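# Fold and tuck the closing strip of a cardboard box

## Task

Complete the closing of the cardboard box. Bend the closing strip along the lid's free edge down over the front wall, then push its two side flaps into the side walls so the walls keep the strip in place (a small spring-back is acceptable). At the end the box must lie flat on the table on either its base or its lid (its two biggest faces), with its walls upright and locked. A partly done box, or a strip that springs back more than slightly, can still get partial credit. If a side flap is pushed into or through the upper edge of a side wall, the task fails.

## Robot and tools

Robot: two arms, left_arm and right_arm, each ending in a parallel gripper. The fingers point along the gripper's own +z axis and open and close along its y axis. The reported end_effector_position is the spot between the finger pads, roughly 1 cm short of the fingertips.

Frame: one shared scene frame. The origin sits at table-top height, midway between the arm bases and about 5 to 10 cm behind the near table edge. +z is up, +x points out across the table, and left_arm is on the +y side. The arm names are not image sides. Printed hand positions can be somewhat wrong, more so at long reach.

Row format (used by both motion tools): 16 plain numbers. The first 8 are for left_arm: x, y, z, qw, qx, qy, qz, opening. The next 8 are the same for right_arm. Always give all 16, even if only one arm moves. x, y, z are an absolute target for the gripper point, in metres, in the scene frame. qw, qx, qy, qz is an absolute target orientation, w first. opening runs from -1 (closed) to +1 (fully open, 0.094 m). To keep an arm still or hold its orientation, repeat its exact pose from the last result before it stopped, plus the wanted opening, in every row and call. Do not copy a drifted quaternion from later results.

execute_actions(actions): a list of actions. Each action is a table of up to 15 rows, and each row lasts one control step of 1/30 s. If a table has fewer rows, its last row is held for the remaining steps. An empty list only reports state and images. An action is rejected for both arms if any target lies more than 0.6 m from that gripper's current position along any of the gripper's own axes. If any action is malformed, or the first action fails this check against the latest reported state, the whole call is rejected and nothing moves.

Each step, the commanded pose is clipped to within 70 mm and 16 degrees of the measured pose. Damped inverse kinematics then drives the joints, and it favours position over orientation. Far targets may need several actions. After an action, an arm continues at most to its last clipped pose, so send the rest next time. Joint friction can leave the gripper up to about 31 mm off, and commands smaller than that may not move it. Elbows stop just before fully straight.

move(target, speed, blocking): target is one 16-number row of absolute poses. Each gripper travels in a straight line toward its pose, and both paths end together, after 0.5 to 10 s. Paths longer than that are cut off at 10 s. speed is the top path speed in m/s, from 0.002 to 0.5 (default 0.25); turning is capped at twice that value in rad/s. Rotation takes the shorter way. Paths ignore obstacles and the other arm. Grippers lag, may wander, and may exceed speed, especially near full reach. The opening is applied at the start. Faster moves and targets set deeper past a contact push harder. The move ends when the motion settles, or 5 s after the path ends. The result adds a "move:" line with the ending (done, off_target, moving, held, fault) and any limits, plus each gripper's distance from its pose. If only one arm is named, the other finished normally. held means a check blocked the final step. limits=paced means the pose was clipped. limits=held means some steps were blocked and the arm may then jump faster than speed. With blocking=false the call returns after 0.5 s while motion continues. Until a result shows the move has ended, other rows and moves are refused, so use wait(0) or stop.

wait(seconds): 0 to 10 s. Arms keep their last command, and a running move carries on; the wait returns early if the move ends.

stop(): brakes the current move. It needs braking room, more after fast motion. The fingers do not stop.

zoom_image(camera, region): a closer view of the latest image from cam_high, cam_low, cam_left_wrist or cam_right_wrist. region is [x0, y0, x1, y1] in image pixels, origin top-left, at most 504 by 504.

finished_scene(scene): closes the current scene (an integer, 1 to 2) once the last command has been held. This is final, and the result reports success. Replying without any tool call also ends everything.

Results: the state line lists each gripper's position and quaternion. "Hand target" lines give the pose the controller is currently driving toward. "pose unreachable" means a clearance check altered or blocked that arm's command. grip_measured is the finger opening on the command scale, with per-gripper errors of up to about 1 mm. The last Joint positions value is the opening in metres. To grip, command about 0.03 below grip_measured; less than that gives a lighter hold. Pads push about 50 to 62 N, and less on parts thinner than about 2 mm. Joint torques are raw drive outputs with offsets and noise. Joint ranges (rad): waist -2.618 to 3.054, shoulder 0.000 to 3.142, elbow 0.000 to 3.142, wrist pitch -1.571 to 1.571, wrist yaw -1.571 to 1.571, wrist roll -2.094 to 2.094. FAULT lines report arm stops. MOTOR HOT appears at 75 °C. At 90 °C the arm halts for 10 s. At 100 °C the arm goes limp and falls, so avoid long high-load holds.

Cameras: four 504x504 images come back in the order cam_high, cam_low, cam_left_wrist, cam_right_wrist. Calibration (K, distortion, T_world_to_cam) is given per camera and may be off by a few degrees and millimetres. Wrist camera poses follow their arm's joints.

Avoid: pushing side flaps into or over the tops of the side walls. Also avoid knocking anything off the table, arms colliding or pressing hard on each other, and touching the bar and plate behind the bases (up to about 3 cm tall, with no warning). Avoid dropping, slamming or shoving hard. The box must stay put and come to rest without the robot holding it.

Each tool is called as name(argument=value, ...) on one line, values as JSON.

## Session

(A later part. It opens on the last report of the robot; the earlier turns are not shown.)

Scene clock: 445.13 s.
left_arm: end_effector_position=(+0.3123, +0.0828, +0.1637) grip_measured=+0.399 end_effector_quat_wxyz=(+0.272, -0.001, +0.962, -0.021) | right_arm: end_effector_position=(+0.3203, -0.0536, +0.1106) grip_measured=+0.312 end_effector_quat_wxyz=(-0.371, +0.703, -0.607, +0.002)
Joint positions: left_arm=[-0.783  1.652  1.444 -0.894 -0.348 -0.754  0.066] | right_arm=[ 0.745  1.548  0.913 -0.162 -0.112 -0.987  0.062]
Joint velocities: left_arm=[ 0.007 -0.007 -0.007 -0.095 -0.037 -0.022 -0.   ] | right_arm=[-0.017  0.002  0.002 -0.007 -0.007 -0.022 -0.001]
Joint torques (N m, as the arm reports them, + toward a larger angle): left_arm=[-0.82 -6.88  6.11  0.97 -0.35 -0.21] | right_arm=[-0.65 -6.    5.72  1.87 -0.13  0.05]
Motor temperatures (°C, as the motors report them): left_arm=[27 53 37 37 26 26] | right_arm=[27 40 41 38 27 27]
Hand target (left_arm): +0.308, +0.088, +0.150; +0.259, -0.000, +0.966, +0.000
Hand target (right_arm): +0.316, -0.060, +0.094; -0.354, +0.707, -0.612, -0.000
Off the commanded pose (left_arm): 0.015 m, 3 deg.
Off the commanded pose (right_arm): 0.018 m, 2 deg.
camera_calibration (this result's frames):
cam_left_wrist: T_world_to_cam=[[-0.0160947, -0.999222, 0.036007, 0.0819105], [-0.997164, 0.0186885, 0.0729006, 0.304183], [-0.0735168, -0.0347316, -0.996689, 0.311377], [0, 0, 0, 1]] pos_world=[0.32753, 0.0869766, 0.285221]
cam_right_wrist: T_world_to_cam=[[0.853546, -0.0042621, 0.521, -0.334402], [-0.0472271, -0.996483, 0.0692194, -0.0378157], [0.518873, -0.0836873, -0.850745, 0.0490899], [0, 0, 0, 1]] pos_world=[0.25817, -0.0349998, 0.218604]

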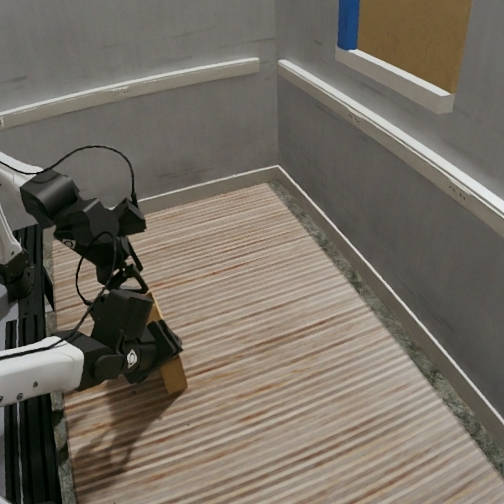

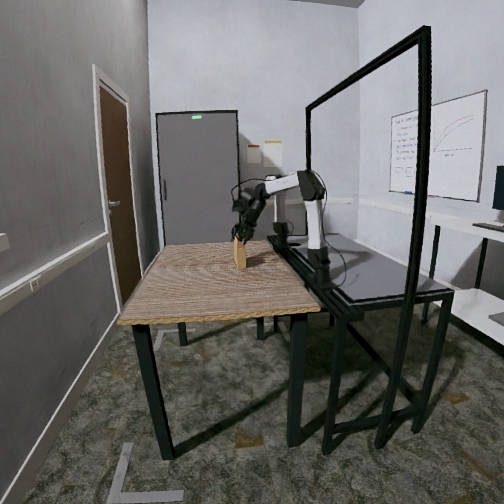

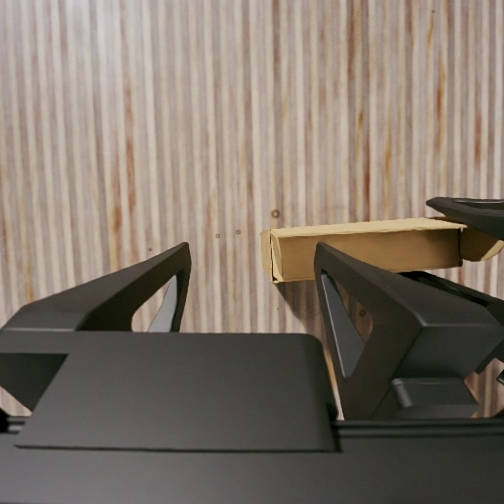

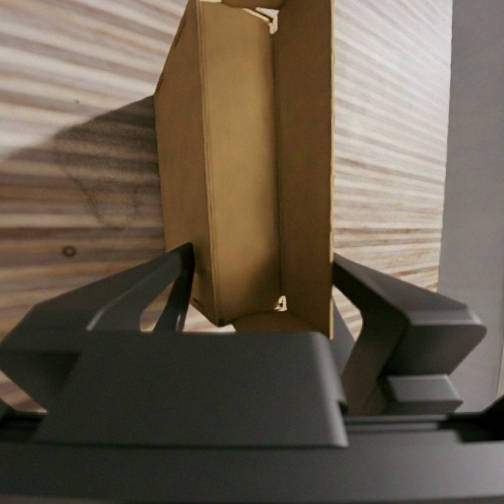

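execute_actions(actions=[[[0.296,0.088,0.14,0.259,0,0.966,0,0.4, 0.316,-0.06,0.094,0.3535,-0.707,0.612,0,0.31]],[[0.295,0.088,0.125,0.259,0,0.966,0,0.4, 0.316,-0.06,0.094,0.3535,-0.707,0.612,0,0.31]],[[0.295,0.088,0.112,0.259,0,0.966,0,0.4, 0.316,-0.06,0.094,0.3535,-0.707,0.612,0,0.31]],[[0.295,0.088,0.112,0.259,0,0.966,0,0.1, 0.316,-0.06,0.094,0.3535,-0.707,0.612,0,0.31]]])

zoom_image(camera="cam_left_wrist", region=[220,170,360,310])

Scene clock: 454.30 s.
left_arm: end_effector_position=(+0.2960, +0.0875, +0.1183) grip_measured=+0.102 end_effector_quat_wxyz=(+0.259, +0.000, +0.966, -0.006) | right_arm: end_effector_position=(+0.3204, -0.0535, +0.1107) grip_measured=+0.312 end_effector_quat_wxyz=(-0.371, +0.703, -0.607, +0.002)
Joint positions: left_arm=[-0.814  1.65   1.277 -0.782 -0.362 -0.788  0.052] | right_arm=[ 0.745  1.548  0.913 -0.162 -0.112 -0.987  0.062]
Joint velocities: left_arm=[-0.022  0.007  0.002 -0.007 -0.007  0.051 -0.   ] | right_arm=[ 0.002 -0.012 -0.007  0.037  0.037 -0.022 -0.002]
Joint torques (N m, as the arm reports them, + toward a larger angle): left_arm=[-0.89 -7.43  6.28  1.16 -0.33 -0.16] | right_arm=[-0.62 -5.78  5.6   1.88 -0.17  0.06]
Motor temperatures (°C, as the motors report them): left_arm=[27 51 37 37 26 26] | right_arm=[27 40 41 38 27 27]
Hand target (left_arm): +0.295, +0.088, +0.112; +0.259, -0.000, +0.966, +0.000
Hand target (right_arm): +0.316, -0.060, +0.094; -0.354, +0.707, -0.612, -0.000
Off the commanded pose (left_arm): 0.006 m, 1 deg.
Off the commanded pose (right_arm): 0.019 m, 2 deg.
camera_calibration (this result's frames):
cam_left_wrist: T_world_to_cam=[[-0.0110127, -0.999921, 0.00611739, 0.0900714], [-0.994845, 0.0115731, 0.100743, 0.287778], [-0.100806, -0.0049764, -0.994894, 0.270354], [0, 0, 0, 1]] pos_world=[0.314539, 0.0880791, 0.239431]
cam_right_wrist: T_world_to_cam=[[0.853238, -0.00451694, 0.521502, -0.334529], [-0.0472712, -0.996516, 0.0687099, -0.0376651], [0.519375, -0.0832779, -0.850479, 0.0489823], [0, 0, 0, 1]] pos_world=[0.258213, -0.0349658, 0.218704]

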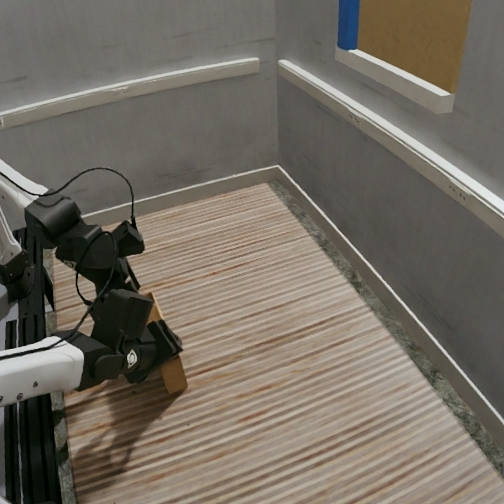

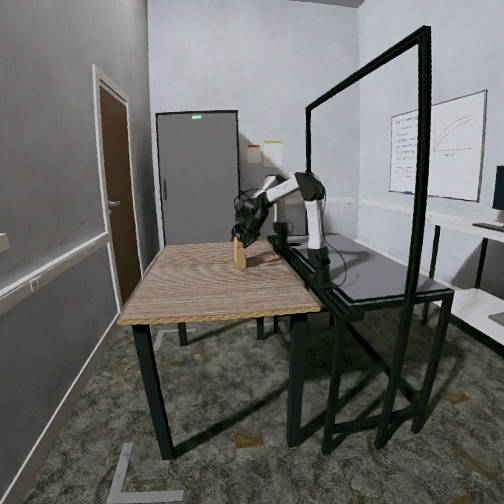

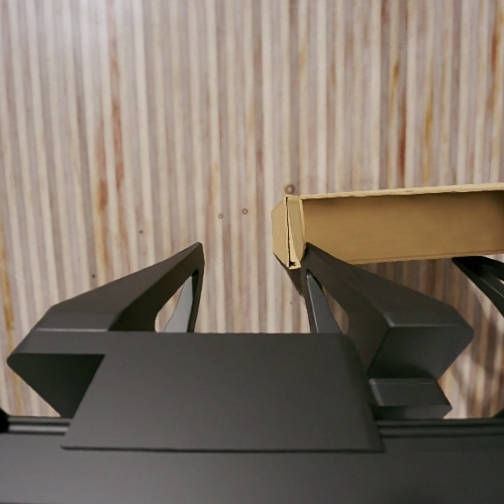

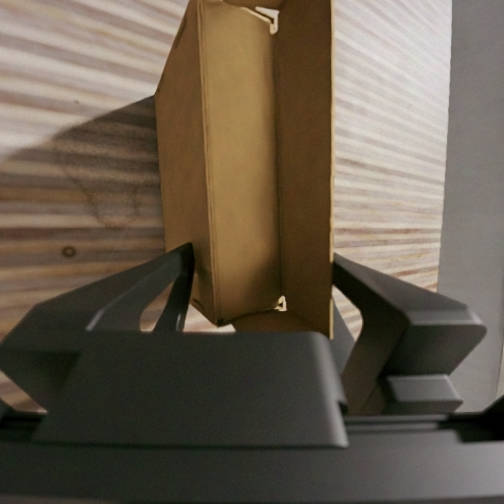

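Region (220, 170, 360, 310) of cam_left_wrist's 504x504 image, scaled by 3.600, with more detail than that image has.

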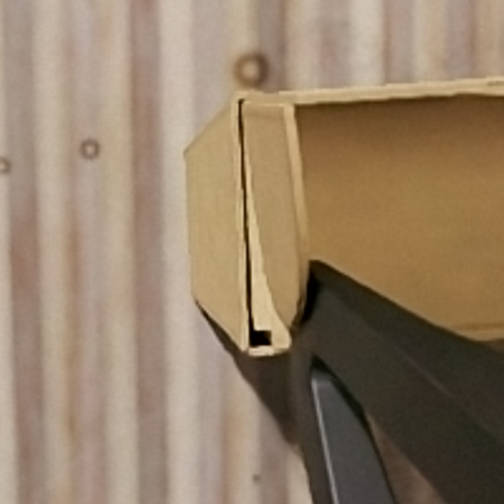

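Needs ~3 mm.

execute_actions(actions=[[[0.295,0.088,0.112,0.259,0,0.966,0,0.05, 0.316,-0.06,0.094,0.3535,-0.707,0.612,0,0.31]],[[0.295,0.088,0.112,0.259,0,0.966,0,0.01, 0.316,-0.06,0.094,0.3535,-0.707,0.612,0,0.31]],[[0.295,0.088,0.112,0.259,0,0.966,0,-0.02, 0.316,-0.06,0.094,0.3535,-0.707,0.612,0,0.31]]])

zoom_image(camera="cam_left_wrist", region=[220,170,360,310])

Scene clock: 460.70 s.
left_arm: end_effector_position=(+0.2960, +0.0875, +0.1183) grip_measured=-0.018 end_effector_quat_wxyz=(+0.259, +0.000, +0.966, -0.006) | right_arm: end_effector_position=(+0.3205, -0.0534, +0.1108) grip_measured=+0.312 end_effector_quat_wxyz=(-0.371, +0.703, -0.607, +0.002)
Joint positions: left_arm=[-0.814  1.65   1.277 -0.782 -0.362 -0.788  0.046] | right_arm=[ 0.745  1.548  0.913 -0.161 -0.112 -0.987  0.062]
Joint velocities: left_arm=[ 0.007 -0.002  0.012  0.051  0.051 -0.037  0.   ] | right_arm=[-0.017  0.012 -0.002 -0.154 -0.037 -0.007  0.   ]
Joint torques (N m, as the arm reports them, + toward a larger angle): left_arm=[-0.9  -7.45  6.31  1.16 -0.32 -0.17] | right_arm=[-0.77 -5.84  5.67  1.89 -0.14  0.06]
Motor temperatures (°C, as the motors report them): left_arm=[27 51 38 37 26 26] | right_arm=[27 40 40 39 27 27]
Hand target (left_arm): +0.295, +0.088, +0.112; +0.259, -0.000, +0.966, +0.000
Hand target (right_arm): +0.316, -0.060, +0.094; -0.354, +0.707, -0.612, -0.000
Off the commanded pose (left_arm): 0.006 m, 1 deg.
Off the commanded pose (right_arm): 0.019 m, 2 deg.
camera_calibration (this result's frames):
cam_left_wrist: T_world_to_cam=[[-0.0110127, -0.999921, 0.00611739, 0.0900714], [-0.994845, 0.0115731, 0.100743, 0.287778], [-0.100806, -0.0049764, -0.994894, 0.270354], [0, 0, 0, 1]] pos_world=[0.314539, 0.0880791, 0.239431]
cam_right_wrist: T_world_to_cam=[[0.853084, -0.00464445, 0.521753, -0.334593], [-0.0472931, -0.996533, 0.0684552, -0.0375898], [0.519626, -0.0830733, -0.850346, 0.0489284], [0, 0, 0, 1]] pos_world=[0.258234, -0.0349488, 0.218754]

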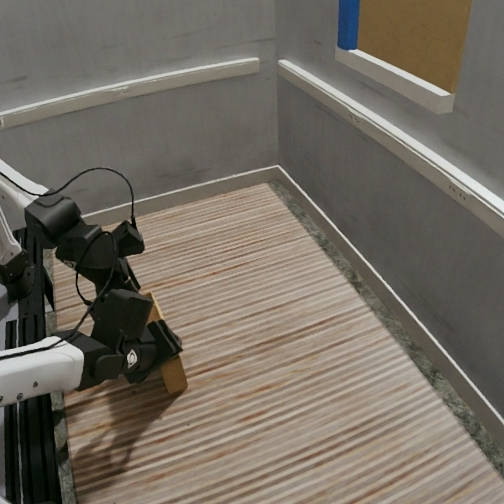

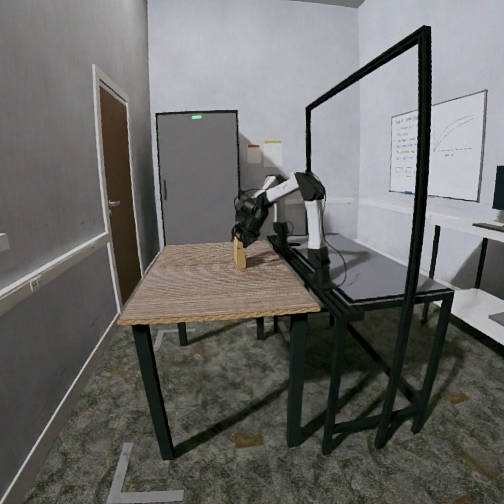

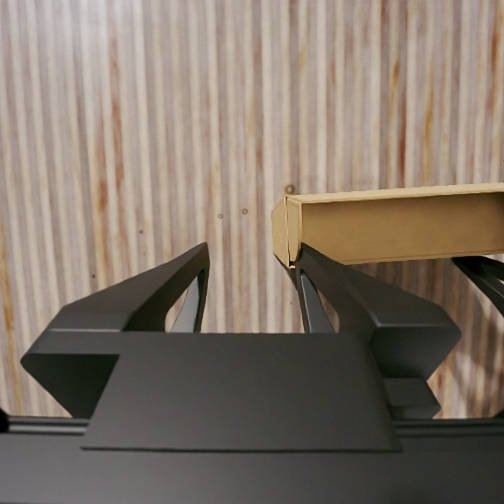

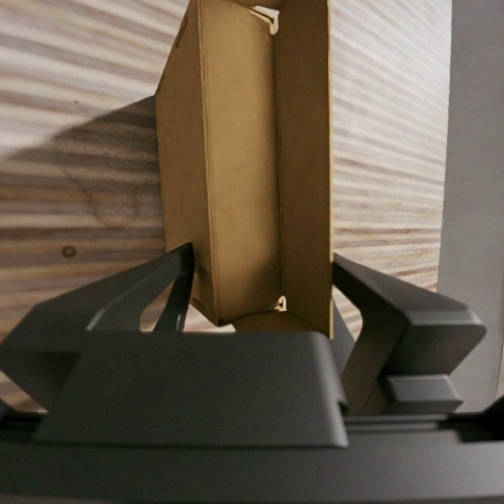

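Region (220, 170, 360, 310) of cam_left_wrist's 504x504 image, scaled by 3.600, with more detail than that image has.

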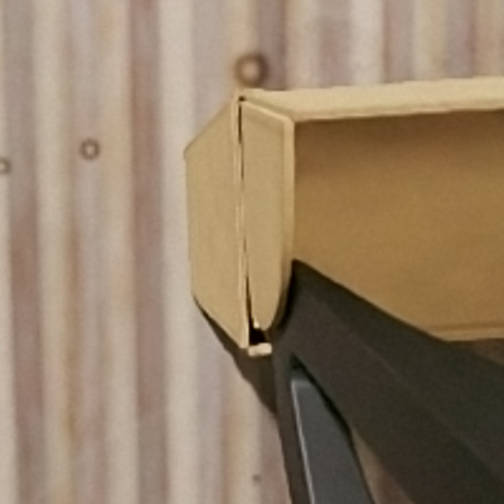

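Dropped in. Close right gradually.

execute_actions(actions=[[[0.295,0.088,0.112,0.259,0,0.966,0,-0.03, 0.316,-0.06,0.094,0.3535,-0.707,0.612,0,0.26]],[[0.295,0.088,0.112,0.259,0,0.966,0,-0.03, 0.316,-0.06,0.094,0.3535,-0.707,0.612,0,0.21]],[[0.295,0.088,0.112,0.259,0,0.966,0,0.1, 0.316,-0.06,0.094,0.3535,-0.707,0.612,0,0.16]],[[0.285,0.088,0.14,0.259,0,0.966,0,0.1, 0.316,-0.06,0.094,0.3535,-0.707,0.612,0,0.11]],[[0.29,0.088,0.17,0.259,0,0.966,0,0.1, 0.316,-0.06,0.094,0.3535,-0.707,0.612,0,0.06]]])

zoom_image(camera="cam_left_wrist", region=[240,150,504,310])

Scene clock: 467.33 s.
left_arm: end_effector_position=(+0.2905, +0.0798, +0.1636) grip_measured=+0.098 end_effector_quat_wxyz=(+0.258, +0.003, +0.966, -0.007) | right_arm: end_effector_position=(+0.3206, -0.0533, +0.1109) grip_measured=+0.062 end_effector_quat_wxyz=(-0.371, +0.702, -0.607, +0.002)
Joint positions: left_arm=[-0.838  1.645  1.454 -0.972 -0.37  -0.807  0.052] | right_arm=[ 0.745  1.548  0.913 -0.161 -0.112 -0.987  0.05 ]
Joint velocities: left_arm=[-0.007 -0.007 -0.012  0.037 -0.037 -0.007  0.   ] | right_arm=[ 0.007 -0.002 -0.012 -0.081 -0.007  0.037 -0.002]
Joint torques (N m, as the arm reports them, + toward a larger angle): left_arm=[ 0.47 -8.92  7.99  0.84 -0.31 -0.06] | right_arm=[-0.7  -5.75  5.74  1.83 -0.16  0.02]
Motor temperatures (°C, as the motors report them): left_arm=[27 50 38 37 26 26] | right_arm=[27 40 40 39 27 27]
Hand target (left_arm): +0.291, +0.087, +0.170; +0.259, +0.000, +0.966, -0.000
Hand target (right_arm): +0.316, -0.060, +0.094; -0.354, +0.707, -0.612, -0.000
Off the commanded pose (left_arm): 0.010 m, 1 deg.
Off the commanded pose (right_arm): 0.019 m, 2 deg.
camera_calibration (this result's frames):
cam_left_wrist: T_world_to_cam=[[-0.0162046, -0.99985, 0.00613192, 0.0835324], [-0.994654, 0.0167453, 0.101899, 0.277216], [-0.101986, -0.00444791, -0.994776, 0.315205], [0, 0, 0, 1]] pos_world=[0.309234, 0.0802798, 0.284799]
cam_right_wrist: T_world_to_cam=[[0.852776, -0.00489966, 0.522254, -0.33472], [-0.0473368, -0.996565, 0.0679456, -0.0374392], [0.520127, -0.0826642, -0.850079, 0.0488206], [0, 0, 0, 1]] pos_world=[0.258276, -0.0349149, 0.218854]

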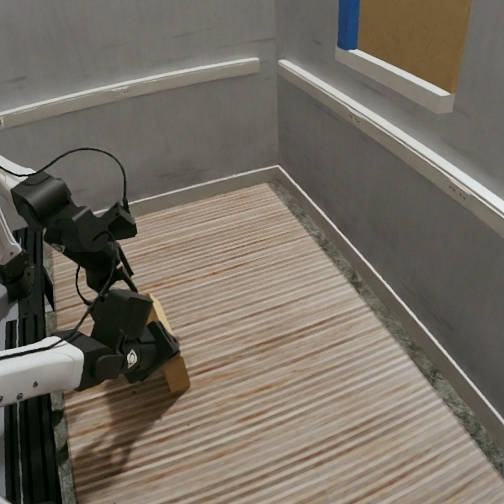

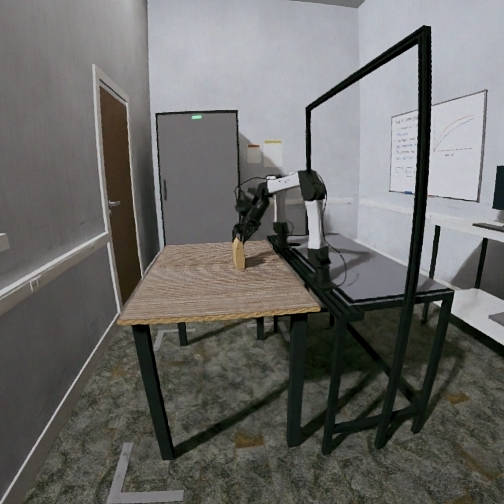

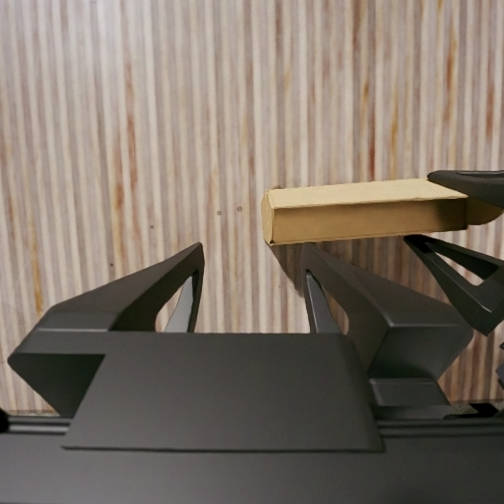

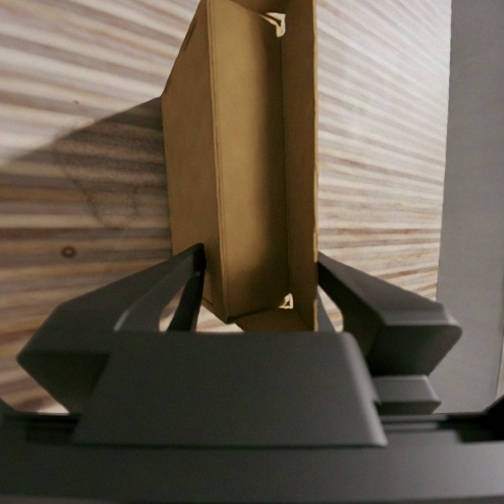

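Region (240, 150, 504, 310) of cam_left_wrist's 504x504 image, scaled by 1.909, with more detail than that image has; it fills the top 305 rows of this view, and the rest is white.

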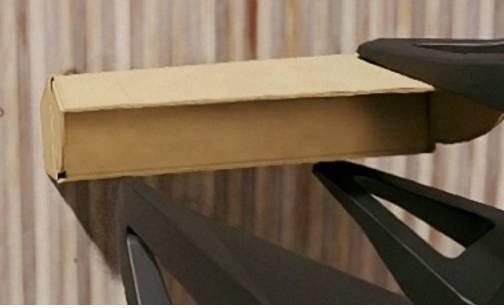

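execute_actions(actions=[[[0.30,0.088,0.175,0.245,0.25,0.935,-0.067,-0.5, 0.312,-0.06,0.094,0.3535,-0.707,0.612,0,0.01]],[[0.315,0.07,0.175,0.215,0.48,0.84,-0.13,-1, 0.31,-0.06,0.094,0.3535,-0.707,0.612,0,-0.04]],[[0.328,0.05,0.17,0.183,0.683,0.683,-0.183,-1, 0.31,-0.06,0.094,0.3535,-0.707,0.612,0,-0.07]],[[0.328,0.04,0.15,0.183,0.683,0.683,-0.183,-1, 0.31,-0.06,0.094,0.3535,-0.707,0.612,0,-0.07]]])

Scene clock: 473.60 s.
left_arm: end_effector_position=(+0.3334, +0.0390, +0.1588) grip_measured=-0.983 end_effector_quat_wxyz=(+0.199, +0.681, +0.683, -0.175) | right_arm: end_effector_position=(+0.3207, -0.0532, +0.1098) grip_measured=-0.061 end_effector_quat_wxyz=(-0.374, +0.702, -0.606, +0.002)
Joint positions: left_arm=[-0.514  1.905  1.75  -1.038  0.457  0.929  0.001] | right_arm=[ 0.745  1.548  0.904 -0.145 -0.112 -0.987  0.044]
Joint velocities: left_arm=[ 0.022 -0.027 -0.007 -0.022 -0.051 -0.037 -0.001] | right_arm=[-0.017 -0.017 -0.017  0.007  0.022 -0.022  0.   ]
Joint torques (N m, as the arm reports them, + toward a larger angle): left_arm=[-0.51 -9.42  6.65  0.81  0.34 -0.07] | right_arm=[ 0.47 -6.71  5.32  1.72 -0.04  0.1 ]
Motor temperatures (°C, as the motors report them): left_arm=[27 50 38 37 26 26] | right_arm=[27 39 40 39 27 27]
Hand target (left_arm): +0.328, +0.040, +0.150; +0.183, +0.683, +0.683, -0.183
Hand target (right_arm): +0.310, -0.060, +0.094; -0.354, +0.707, -0.612, -0.000
Off the commanded pose (left_arm): 0.010 m, 2 deg.
Off the commanded pose (right_arm): 0.020 m, 3 deg.
camera_calibration (this result's frames):
cam_left_wrist: T_world_to_cam=[[-0.999248, -0.00505244, -0.0384325, 0.339571], [-0.00848039, 0.995945, 0.0895614, -0.0439675], [0.0378241, 0.08982, -0.99524, 0.264392], [0, 0, 0, 1]] pos_world=[0.328943, 0.0217573, 0.280121]
cam_right_wrist: T_world_to_cam=[[0.850144, -0.0070786, 0.526502, -0.333991], [-0.0476959, -0.996834, 0.0636126, -0.0366696], [0.524385, -0.0791919, -0.847791, 0.0463913], [0, 0, 0, 1]] pos_world=[0.257864, -0.0352439, 0.217509]

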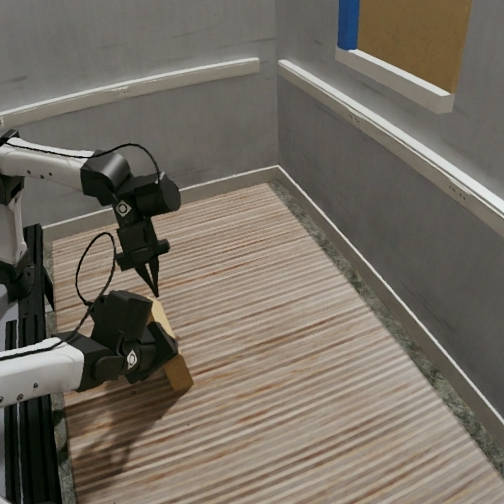

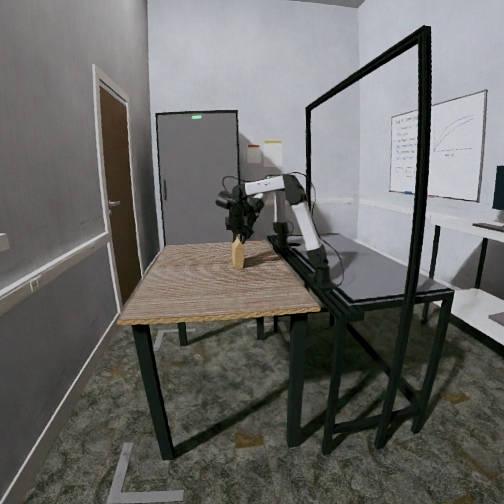

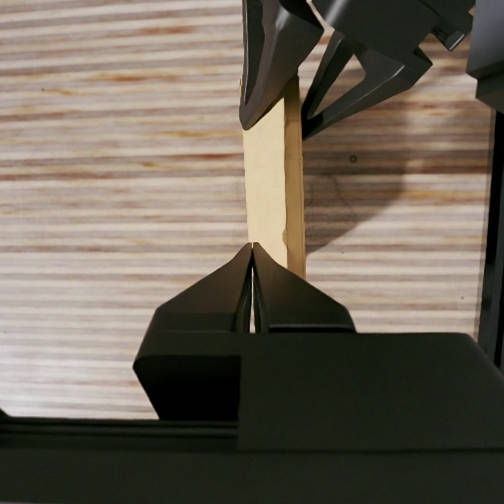

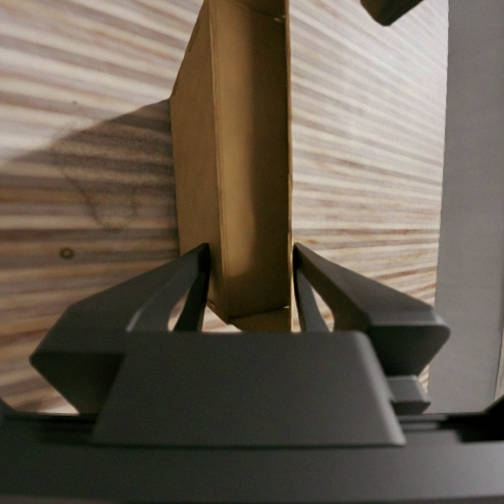

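execute_actions(actions=[[[0.318,0.035,0.138,0.183,0.683,0.683,-0.183,-1, 0.31,-0.06,0.094,0.3535,-0.707,0.612,0,-0.04]],[[0.316,0.035,0.126,0.183,0.683,0.683,-0.183,-1, 0.31,-0.06,0.094,0.3535,-0.707,0.612,0,-0.04]],[[0.313,0.035,0.116,0.183,0.683,0.683,-0.183,-1, 0.31,-0.06,0.094,0.3535,-0.707,0.612,0,-0.04]],[[0.31,0.035,0.107,0.183,0.683,0.683,-0.183,-1, 0.31,-0.06,0.094,0.3535,-0.707,0.612,0,-0.04]],[[0.308,0.035,0.10,0.183,0.683,0.683,-0.183,-1, 0.31,-0.06,0.094,0.3535,-0.707,0.612,0,-0.04]]])

zoom_image(camera="cam_low", region=[210,220,270,280])

Scene clock: 480.50 s.
left_arm: end_effector_position=(+0.3163, +0.0325, +0.1119) grip_measured=-0.983 end_effector_quat_wxyz=(+0.199, +0.683, +0.679, -0.183) | right_arm: end_effector_position=(+0.3214, -0.0538, +0.1098) grip_measured=-0.040 end_effector_quat_wxyz=(-0.374, +0.701, -0.607, +0.005)
Joint positions: left_arm=[-0.549  1.875  1.519 -0.826  0.461  0.899  0.001] | right_arm=[ 0.745  1.548  0.904 -0.144 -0.107 -0.987  0.045]
Joint velocities: left_arm=[-0.007 -0.012 -0.002  0.081 -0.007  0.007 -0.001] | right_arm=[ 0.017  0.012 -0.002 -0.007  0.007 -0.007 -0.001]
Joint torques (N m, as the arm reports them, + toward a larger angle): left_arm=[ -1.25 -10.27   4.7    1.06   0.17  -0.17] | right_arm=[ 0.51 -6.84  5.38  1.74 -0.14  0.09]
Motor temperatures (°C, as the motors report them): left_arm=[27 51 38 36 26 26] | right_arm=[27 40 40 39 27 27]
Hand target (left_arm): +0.308, +0.035, +0.100; +0.182, +0.683, +0.683, -0.183
Hand target (right_arm): +0.310, -0.060, +0.094; -0.354, +0.707, -0.612, -0.000
Off the commanded pose (left_arm): 0.015 m, 2 deg.
Off the commanded pose (right_arm): 0.020 m, 3 deg.
camera_calibration (this result's frames):
cam_left_wrist: T_world_to_cam=[[-0.99958, 0.00631642, -0.0282989, 0.31925], [0.00406799, 0.996881, 0.0788169, -0.0362166], [0.0287085, 0.0786686, -0.996487, 0.222321], [0, 0, 0, 1]] pos_world=[0.312881, 0.0165975, 0.233429]
cam_right_wrist: T_world_to_cam=[[0.848767, -0.00863866, 0.528696, -0.334416], [-0.0512698, -0.9965, 0.066026, -0.0363076], [0.526275, -0.0831469, -0.846239, 0.0450147], [0, 0, 0, 1]] pos_world=[0.25829, -0.0353266, 0.217295]

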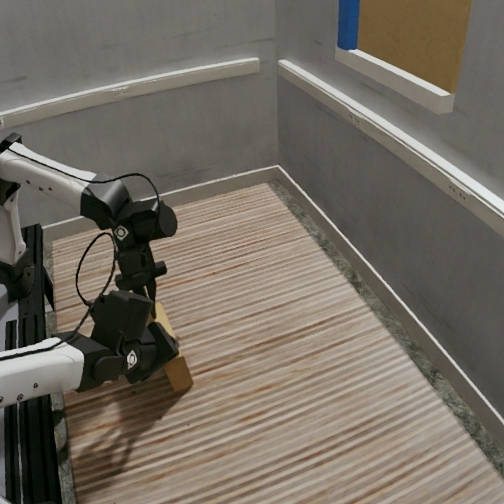

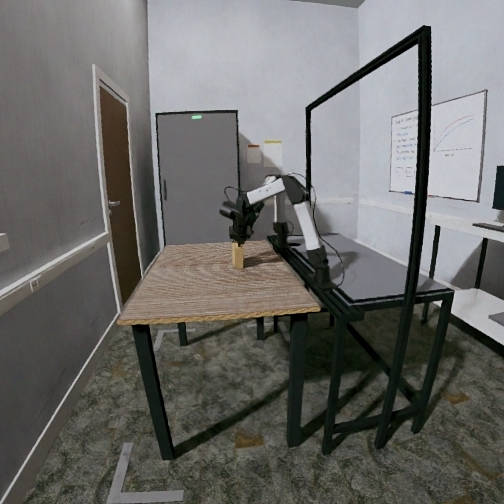

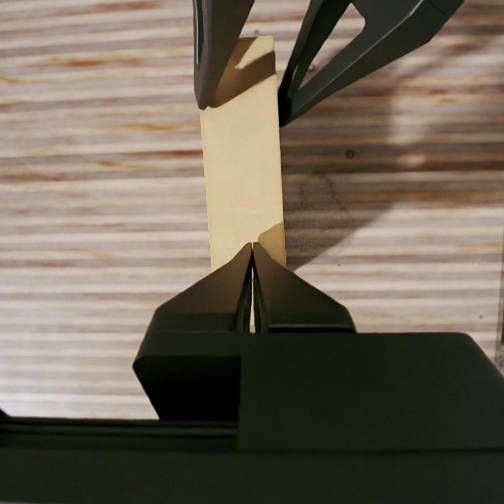

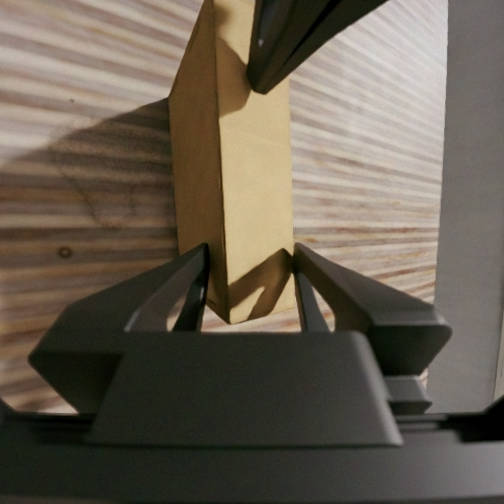

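Region (210, 220, 270, 280) of cam_low's 504x504 image, scaled by 8.400, with more detail than that image has.

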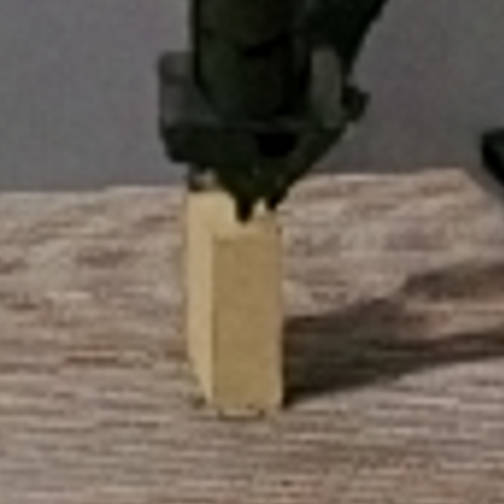

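Flat. Right releases and presses its end too.

execute_actions(actions=[[[0.308,0.035,0.10,0.183,0.683,0.683,-0.183,-1, 0.318,-0.056,0.108,0.3535,-0.707,0.612,0,0.6]],[[0.308,0.035,0.10,0.183,0.683,0.683,-0.183,-1, 0.305,-0.07,0.15,0.3535,-0.707,0.612,0,0.6]],[[0.308,0.035,0.10,0.183,0.683,0.683,-0.183,-1, 0.315,-0.075,0.16,0.2705,-0.701,0.653,0.0923,-1]],[[0.308,0.035,0.10,0.183,0.683,0.683,-0.183,-1, 0.318,-0.072,0.14,0.183,-0.683,0.683,0.183,-1]],[[0.308,0.035,0.10,0.183,0.683,0.683,-0.183,-1, 0.316,-0.07,0.12,0.183,-0.683,0.683,0.183,-1]],[[0.308,0.035,0.10,0.183,0.683,0.683,-0.183,-1, 0.316,-0.07,0.105,0.183,-0.683,0.683,0.183,-1]]])

Scene clock: 488.80 s.
left_arm: end_effector_position=(+0.3167, +0.0305, +0.1125) grip_measured=-0.983 end_effector_quat_wxyz=(+0.202, +0.684, +0.677, -0.183) | right_arm: end_effector_position=(+0.3244, -0.0679, +0.1224) grip_measured=-0.980 end_effector_quat_wxyz=(-0.205, +0.681, -0.680, -0.177)
Joint positions: left_arm=[-0.552  1.875  1.519 -0.818  0.462  0.898  0.001] | right_arm=[ 0.577  1.791  1.395 -0.827 -0.447 -0.98   0.001]
Joint velocities: left_arm=[-0.007 -0.022 -0.012 -0.022  0.007 -0.051 -0.   ] | right_arm=[ 0.022 -0.002 -0.007 -0.007  0.022  0.022  0.   ]
Joint torques (N m, as the arm reports them, + toward a larger angle): left_arm=[ -1.03 -10.25   4.76   0.99   0.15  -0.17] | right_arm=[ 0.52 -7.28  5.25  1.18 -0.35  0.02]
Motor temperatures (°C, as the motors report them): left_arm=[27 52 38 37 26 26] | right_arm=[27 40 40 39 27 27]
Hand target (left_arm): +0.308, +0.035, +0.100; +0.183, +0.683, +0.683, -0.183
Hand target (right_arm): +0.316, -0.070, +0.105; -0.183, +0.683, -0.683, -0.183
Off the commanded pose (left_arm): 0.016 m, 2 deg.
Off the commanded pose (right_arm): 0.019 m, 3 deg.
camera_calibration (this result's frames):
cam_left_wrist: T_world_to_cam=[[-0.999394, 0.00859413, -0.0337212, 0.320129], [0.00607071, 0.997222, 0.0742331, -0.0344559], [0.0342655, 0.0739834, -0.996671, 0.221461], [0, 0, 0, 1]] pos_world=[0.312555, 0.0152245, 0.234076]
cam_right_wrist: T_world_to_cam=[[0.999359, -0.000571648, 0.035782, -0.331764], [-0.00351893, -0.996597, 0.0823592, -0.068539], [0.0356131, -0.0824323, -0.99596, 0.230469], [0, 0, 0, 1]] pos_world=[0.323102, -0.0494973, 0.247054]

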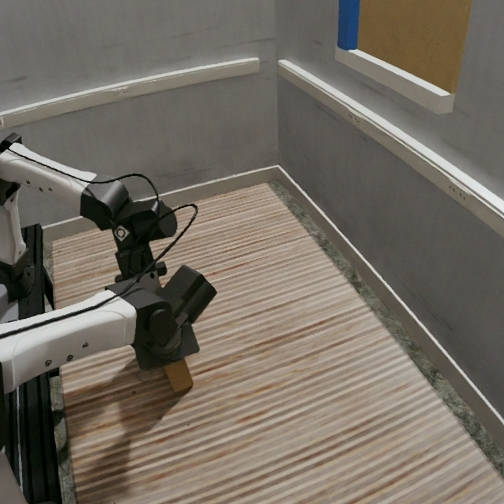

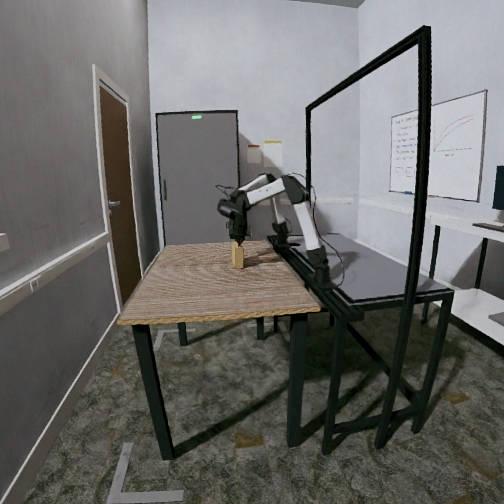

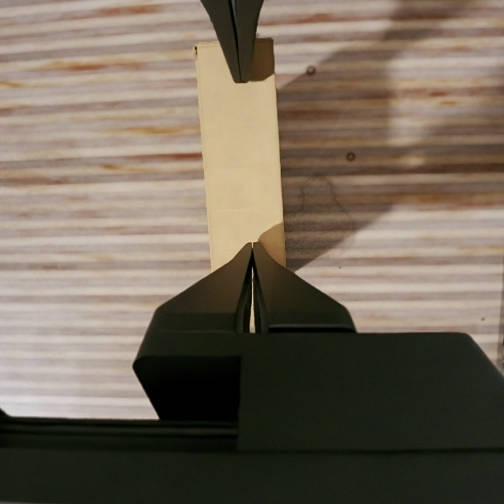

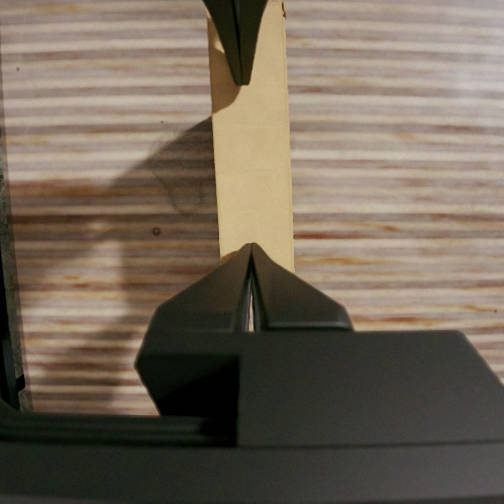

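execute_actions(actions=[[[0.314,0.035,0.145,0.183,0.683,0.683,-0.183,-1, 0.322,-0.07,0.155,0.183,-0.683,0.683,0.183,-1]]])

move(target=[0.312,0.12,0.13,0,0,0.866,-0.5,-1, 0.322,-0.14,0.14,0,0,0.866,0.5,-1], speed=0.25)

move(target=[0.312,0.10,0.07,0,0,0.866,-0.5,-1, 0.318,-0.12,0.077,0,0,0.866,0.5,-1], speed=0.1)

Scene clock: 493.93 s.
left_arm: end_effector_position=(+0.3157, +0.0303, +0.1437) grip_measured=-0.983 end_effector_quat_wxyz=(+0.191, +0.683, +0.680, -0.185) | right_arm: end_effector_position=(+0.3217, -0.0696, +0.1528) grip_measured=-0.980 end_effector_quat_wxyz=(-0.187, +0.681, -0.684, -0.181)
Joint positions: left_arm=[-0.552  1.879  1.656 -0.974  0.461  0.898  0.001] | right_arm=[ 0.577  1.796  1.534 -0.998 -0.446 -0.982  0.001]
Joint velocities: left_arm=[-0.002  0.002  0.017 -0.051  0.007 -0.007  0.001] | right_arm=[-0.032 -0.007 -0.002 -0.066 -0.051 -0.037  0.001]
Joint torques (N m, as the arm reports them, + toward a larger angle): left_arm=[  0.03 -10.34   8.06   0.79   0.19  -0.04] | right_arm=[-0.34 -8.47  9.03  0.9  -0.37 -0.03]
Motor temperatures (°C, as the motors report them): left_arm=[27 53 38 36 26 26] | right_arm=[27 40 40 38 27 27]
Hand target (left_arm): +0.315, +0.034, +0.145; +0.183, +0.683, +0.683, -0.183
Hand target (right_arm): +0.322, -0.070, +0.155; -0.183, +0.683, -0.683, -0.183
Off the commanded pose (left_arm): 0.005 m, 1 deg.
Off the commanded pose (right_arm): 0.002 m, 1 deg.
camera_calibration (this result's frames):
cam_left_wrist: T_world_to_cam=[[-0.99985, 0.00801492, -0.0153655, 0.317652], [0.0066448, 0.996166, 0.0872338, -0.0385543], [0.0160057, 0.0871186, -0.996069, 0.257841], [0, 0, 0, 1]] pos_world=[0.313733, 0.0133978, 0.265071]
cam_right_wrist: T_world_to_cam=[[0.99999, 0.00158791, 0.00416275, -0.32534], [0.00115555, -0.994796, 0.101882, -0.0771343], [0.00430286, -0.101876, -0.994788, 0.269248], [0, 0, 0, 1]] pos_world=[0.324267, -0.0487862, 0.277058]

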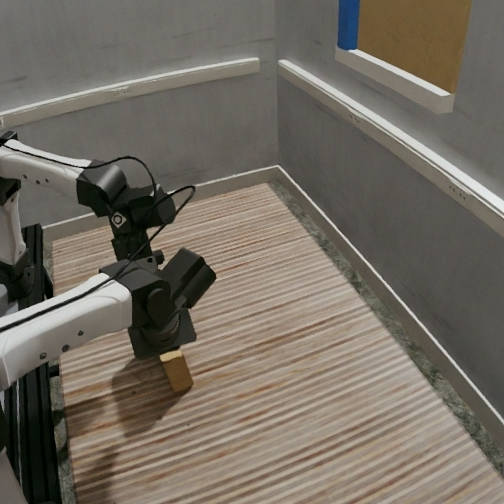

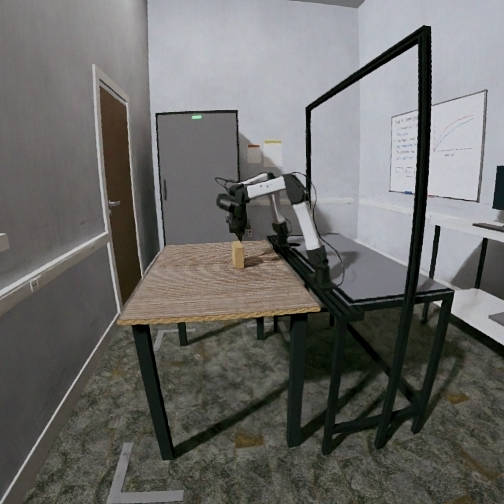

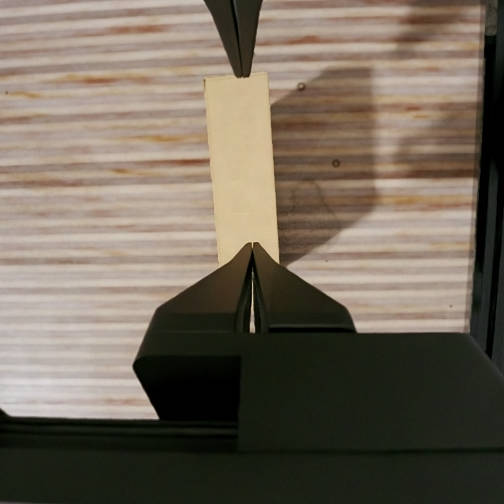

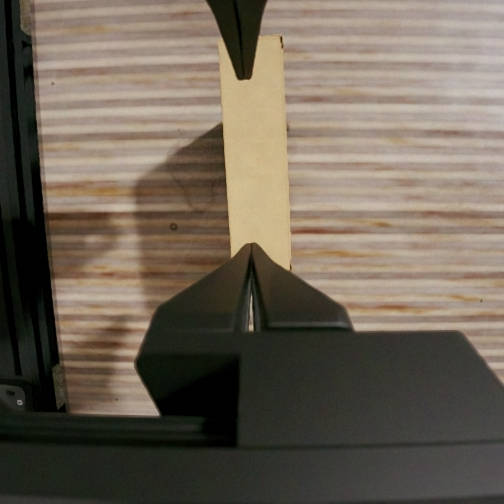

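Scene clock: 497.83 s.
left_arm: end_effector_position=(+0.3109, +0.1183, +0.1264) grip_measured=-0.983 end_effector_quat_wxyz=(-0.009, +0.003, +0.868, -0.496) | right_arm: end_effector_position=(+0.3270, -0.1401, +0.1418) grip_measured=-0.980 end_effector_quat_wxyz=(+0.007, -0.009, +0.869, +0.494)
Joint positions: left_arm=[-0.17   1.728  1.127 -0.612  1.049 -0.402  0.001] | right_arm=[ 0.198  1.723  1.156 -0.744 -1.024  0.254  0.001]
Joint velocities: left_arm=[-0.027 -0.002  0.002  0.066 -0.022 -0.066  0.   ] | right_arm=[ 0.002 -0.007  0.002  0.022 -0.081  0.051 -0.002]
Joint torques (N m, as the arm reports them, + toward a larger angle): left_arm=[  0.43 -10.44   5.53   1.06   0.49  -0.09] | right_arm=[-0.85 -8.81  5.06  1.   -0.57 -0.03]
Motor temperatures (°C, as the motors report them): left_arm=[27 53 38 36 26 26] | right_arm=[27 41 40 37 27 27]
Hand target (left_arm): +0.310, +0.121, +0.132; -0.001, +0.001, +0.865, -0.503
Hand target (right_arm): +0.322, -0.142, +0.140; +0.003, -0.001, +0.868, +0.497
Off the commanded pose (left_arm): 0.004 m, 1 deg.
Off the commanded pose (right_arm): 0.005 m, 2 deg.
move: done
camera_calibration (this result's frames):
cam_left_wrist: T_world_to_cam=[[-0.00422153, -0.507982, 0.861357, -0.047379], [-0.799715, 0.518853, 0.302072, 0.155394], [-0.600365, -0.687565, -0.408432, 0.442037], [0, 0, 0, 1]] pos_world=[0.389454, 0.199235, 0.174412]
cam_right_wrist: T_world_to_cam=[[0.0289737, -0.506168, -0.861948, 0.0386885], [-0.81055, -0.516519, 0.276074, 0.161601], [-0.584952, 0.690653, -0.42524, 0.474031], [0, 0, 0, 1]] pos_world=[0.40715, -0.224338, 0.190311]

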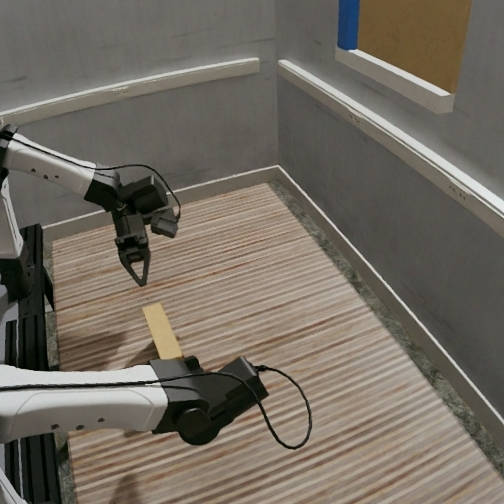

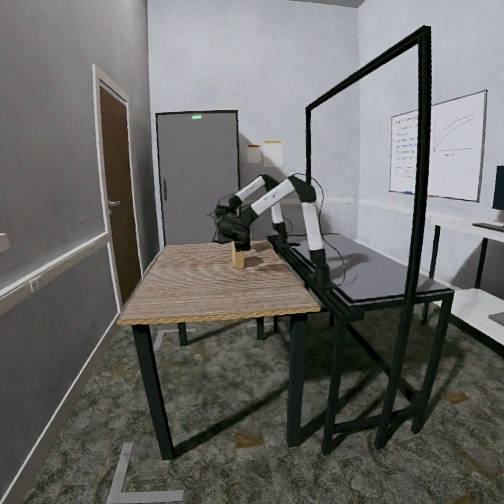

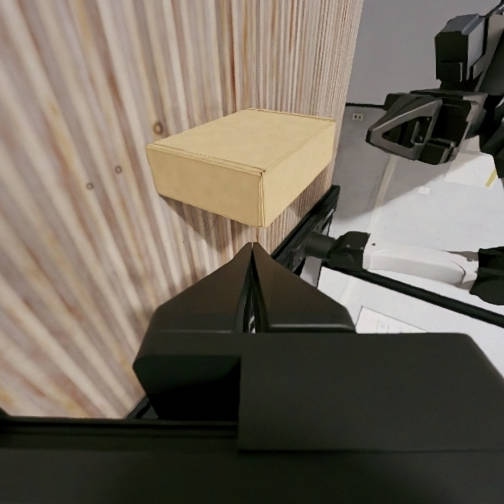

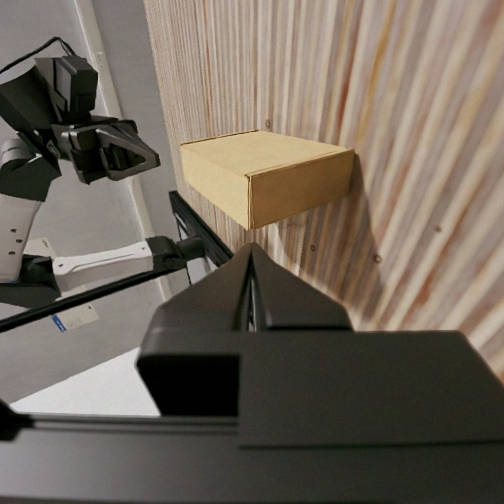

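Scene clock: 499.13 s.
left_arm: end_effector_position=(+0.3138, +0.0994, +0.0811) grip_measured=-0.983 end_effector_quat_wxyz=(+0.007, +0.009, +0.863, -0.505) | right_arm: end_effector_position=(+0.3270, -0.1198, +0.0888) grip_measured=-0.980 end_effector_quat_wxyz=(+0.016, -0.009, +0.863, +0.505)
Joint positions: left_arm=[-0.228  1.802  0.986 -0.25   1.034 -0.528  0.001] | right_arm=[ 0.257  1.799  0.984 -0.364 -1.024  0.388  0.001]
Joint velocities: left_arm=[-0.012 -0.007  0.007  0.007 -0.007  0.022 -0.   ] | right_arm=[-0.007 -0.002 -0.012 -0.007 -0.051 -0.037 -0.   ]
Joint torques (N m, as the arm reports them, + toward a larger angle): left_arm=[-0.69 -7.61  5.21  1.23  0.25 -0.07] | right_arm=[ 0.51 -7.33  4.71  1.19 -0.42  0.09]
Motor temperatures (°C, as the motors report them): left_arm=[27 53 38 36 26 26] | right_arm=[27 41 40 37 27 27]
Hand target (left_arm): +0.311, +0.101, +0.070; -0.001, +0.001, +0.866, -0.499
Hand target (right_arm): +0.318, -0.120, +0.077; -0.001, -0.000, +0.866, +0.500
Off the commanded pose (left_arm): 0.011 m, 1 deg.
Off the commanded pose (right_arm): 0.015 m, 2 deg.
move: off_target (left_arm, right_arm)
camera_calibration (this result's frames):
cam_left_wrist: T_world_to_cam=[[-0.0310006, -0.489723, 0.871327, -0.0121581], [-0.812078, 0.520572, 0.263691, 0.18795], [-0.582724, -0.699411, -0.413831, 0.408327], [0, 0, 0, 1]] pos_world=[0.390195, 0.181792, 0.130011]
cam_right_wrist: T_world_to_cam=[[0.037644, -0.484681, -0.873881, 0.00411886], [-0.81847, -0.516674, 0.251306, 0.191528], [-0.573315, 0.705785, -0.416147, 0.434654], [0, 0, 0, 1]] pos_world=[0.405798, -0.205818, 0.136347]

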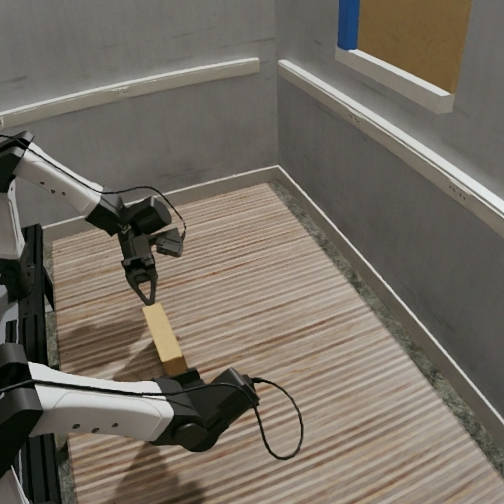

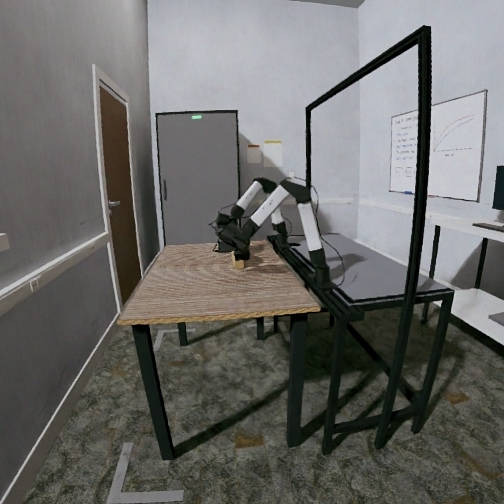

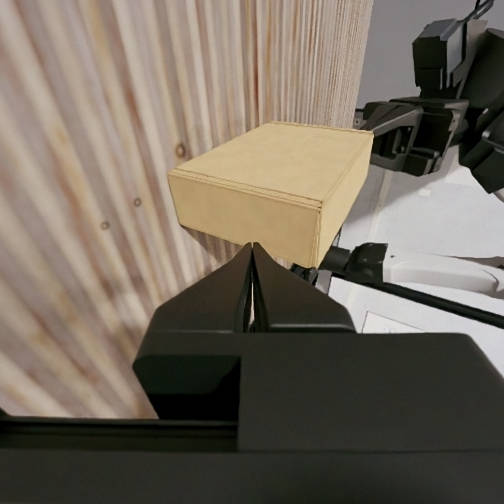

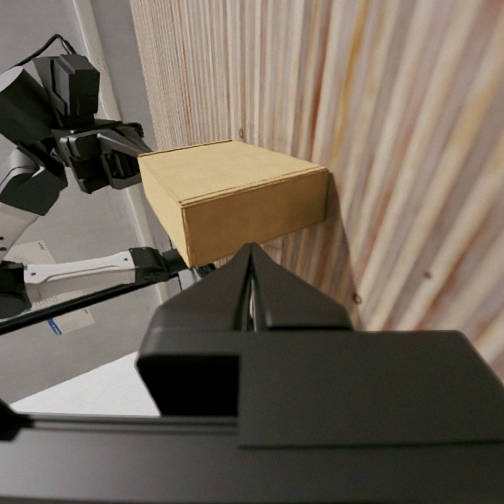

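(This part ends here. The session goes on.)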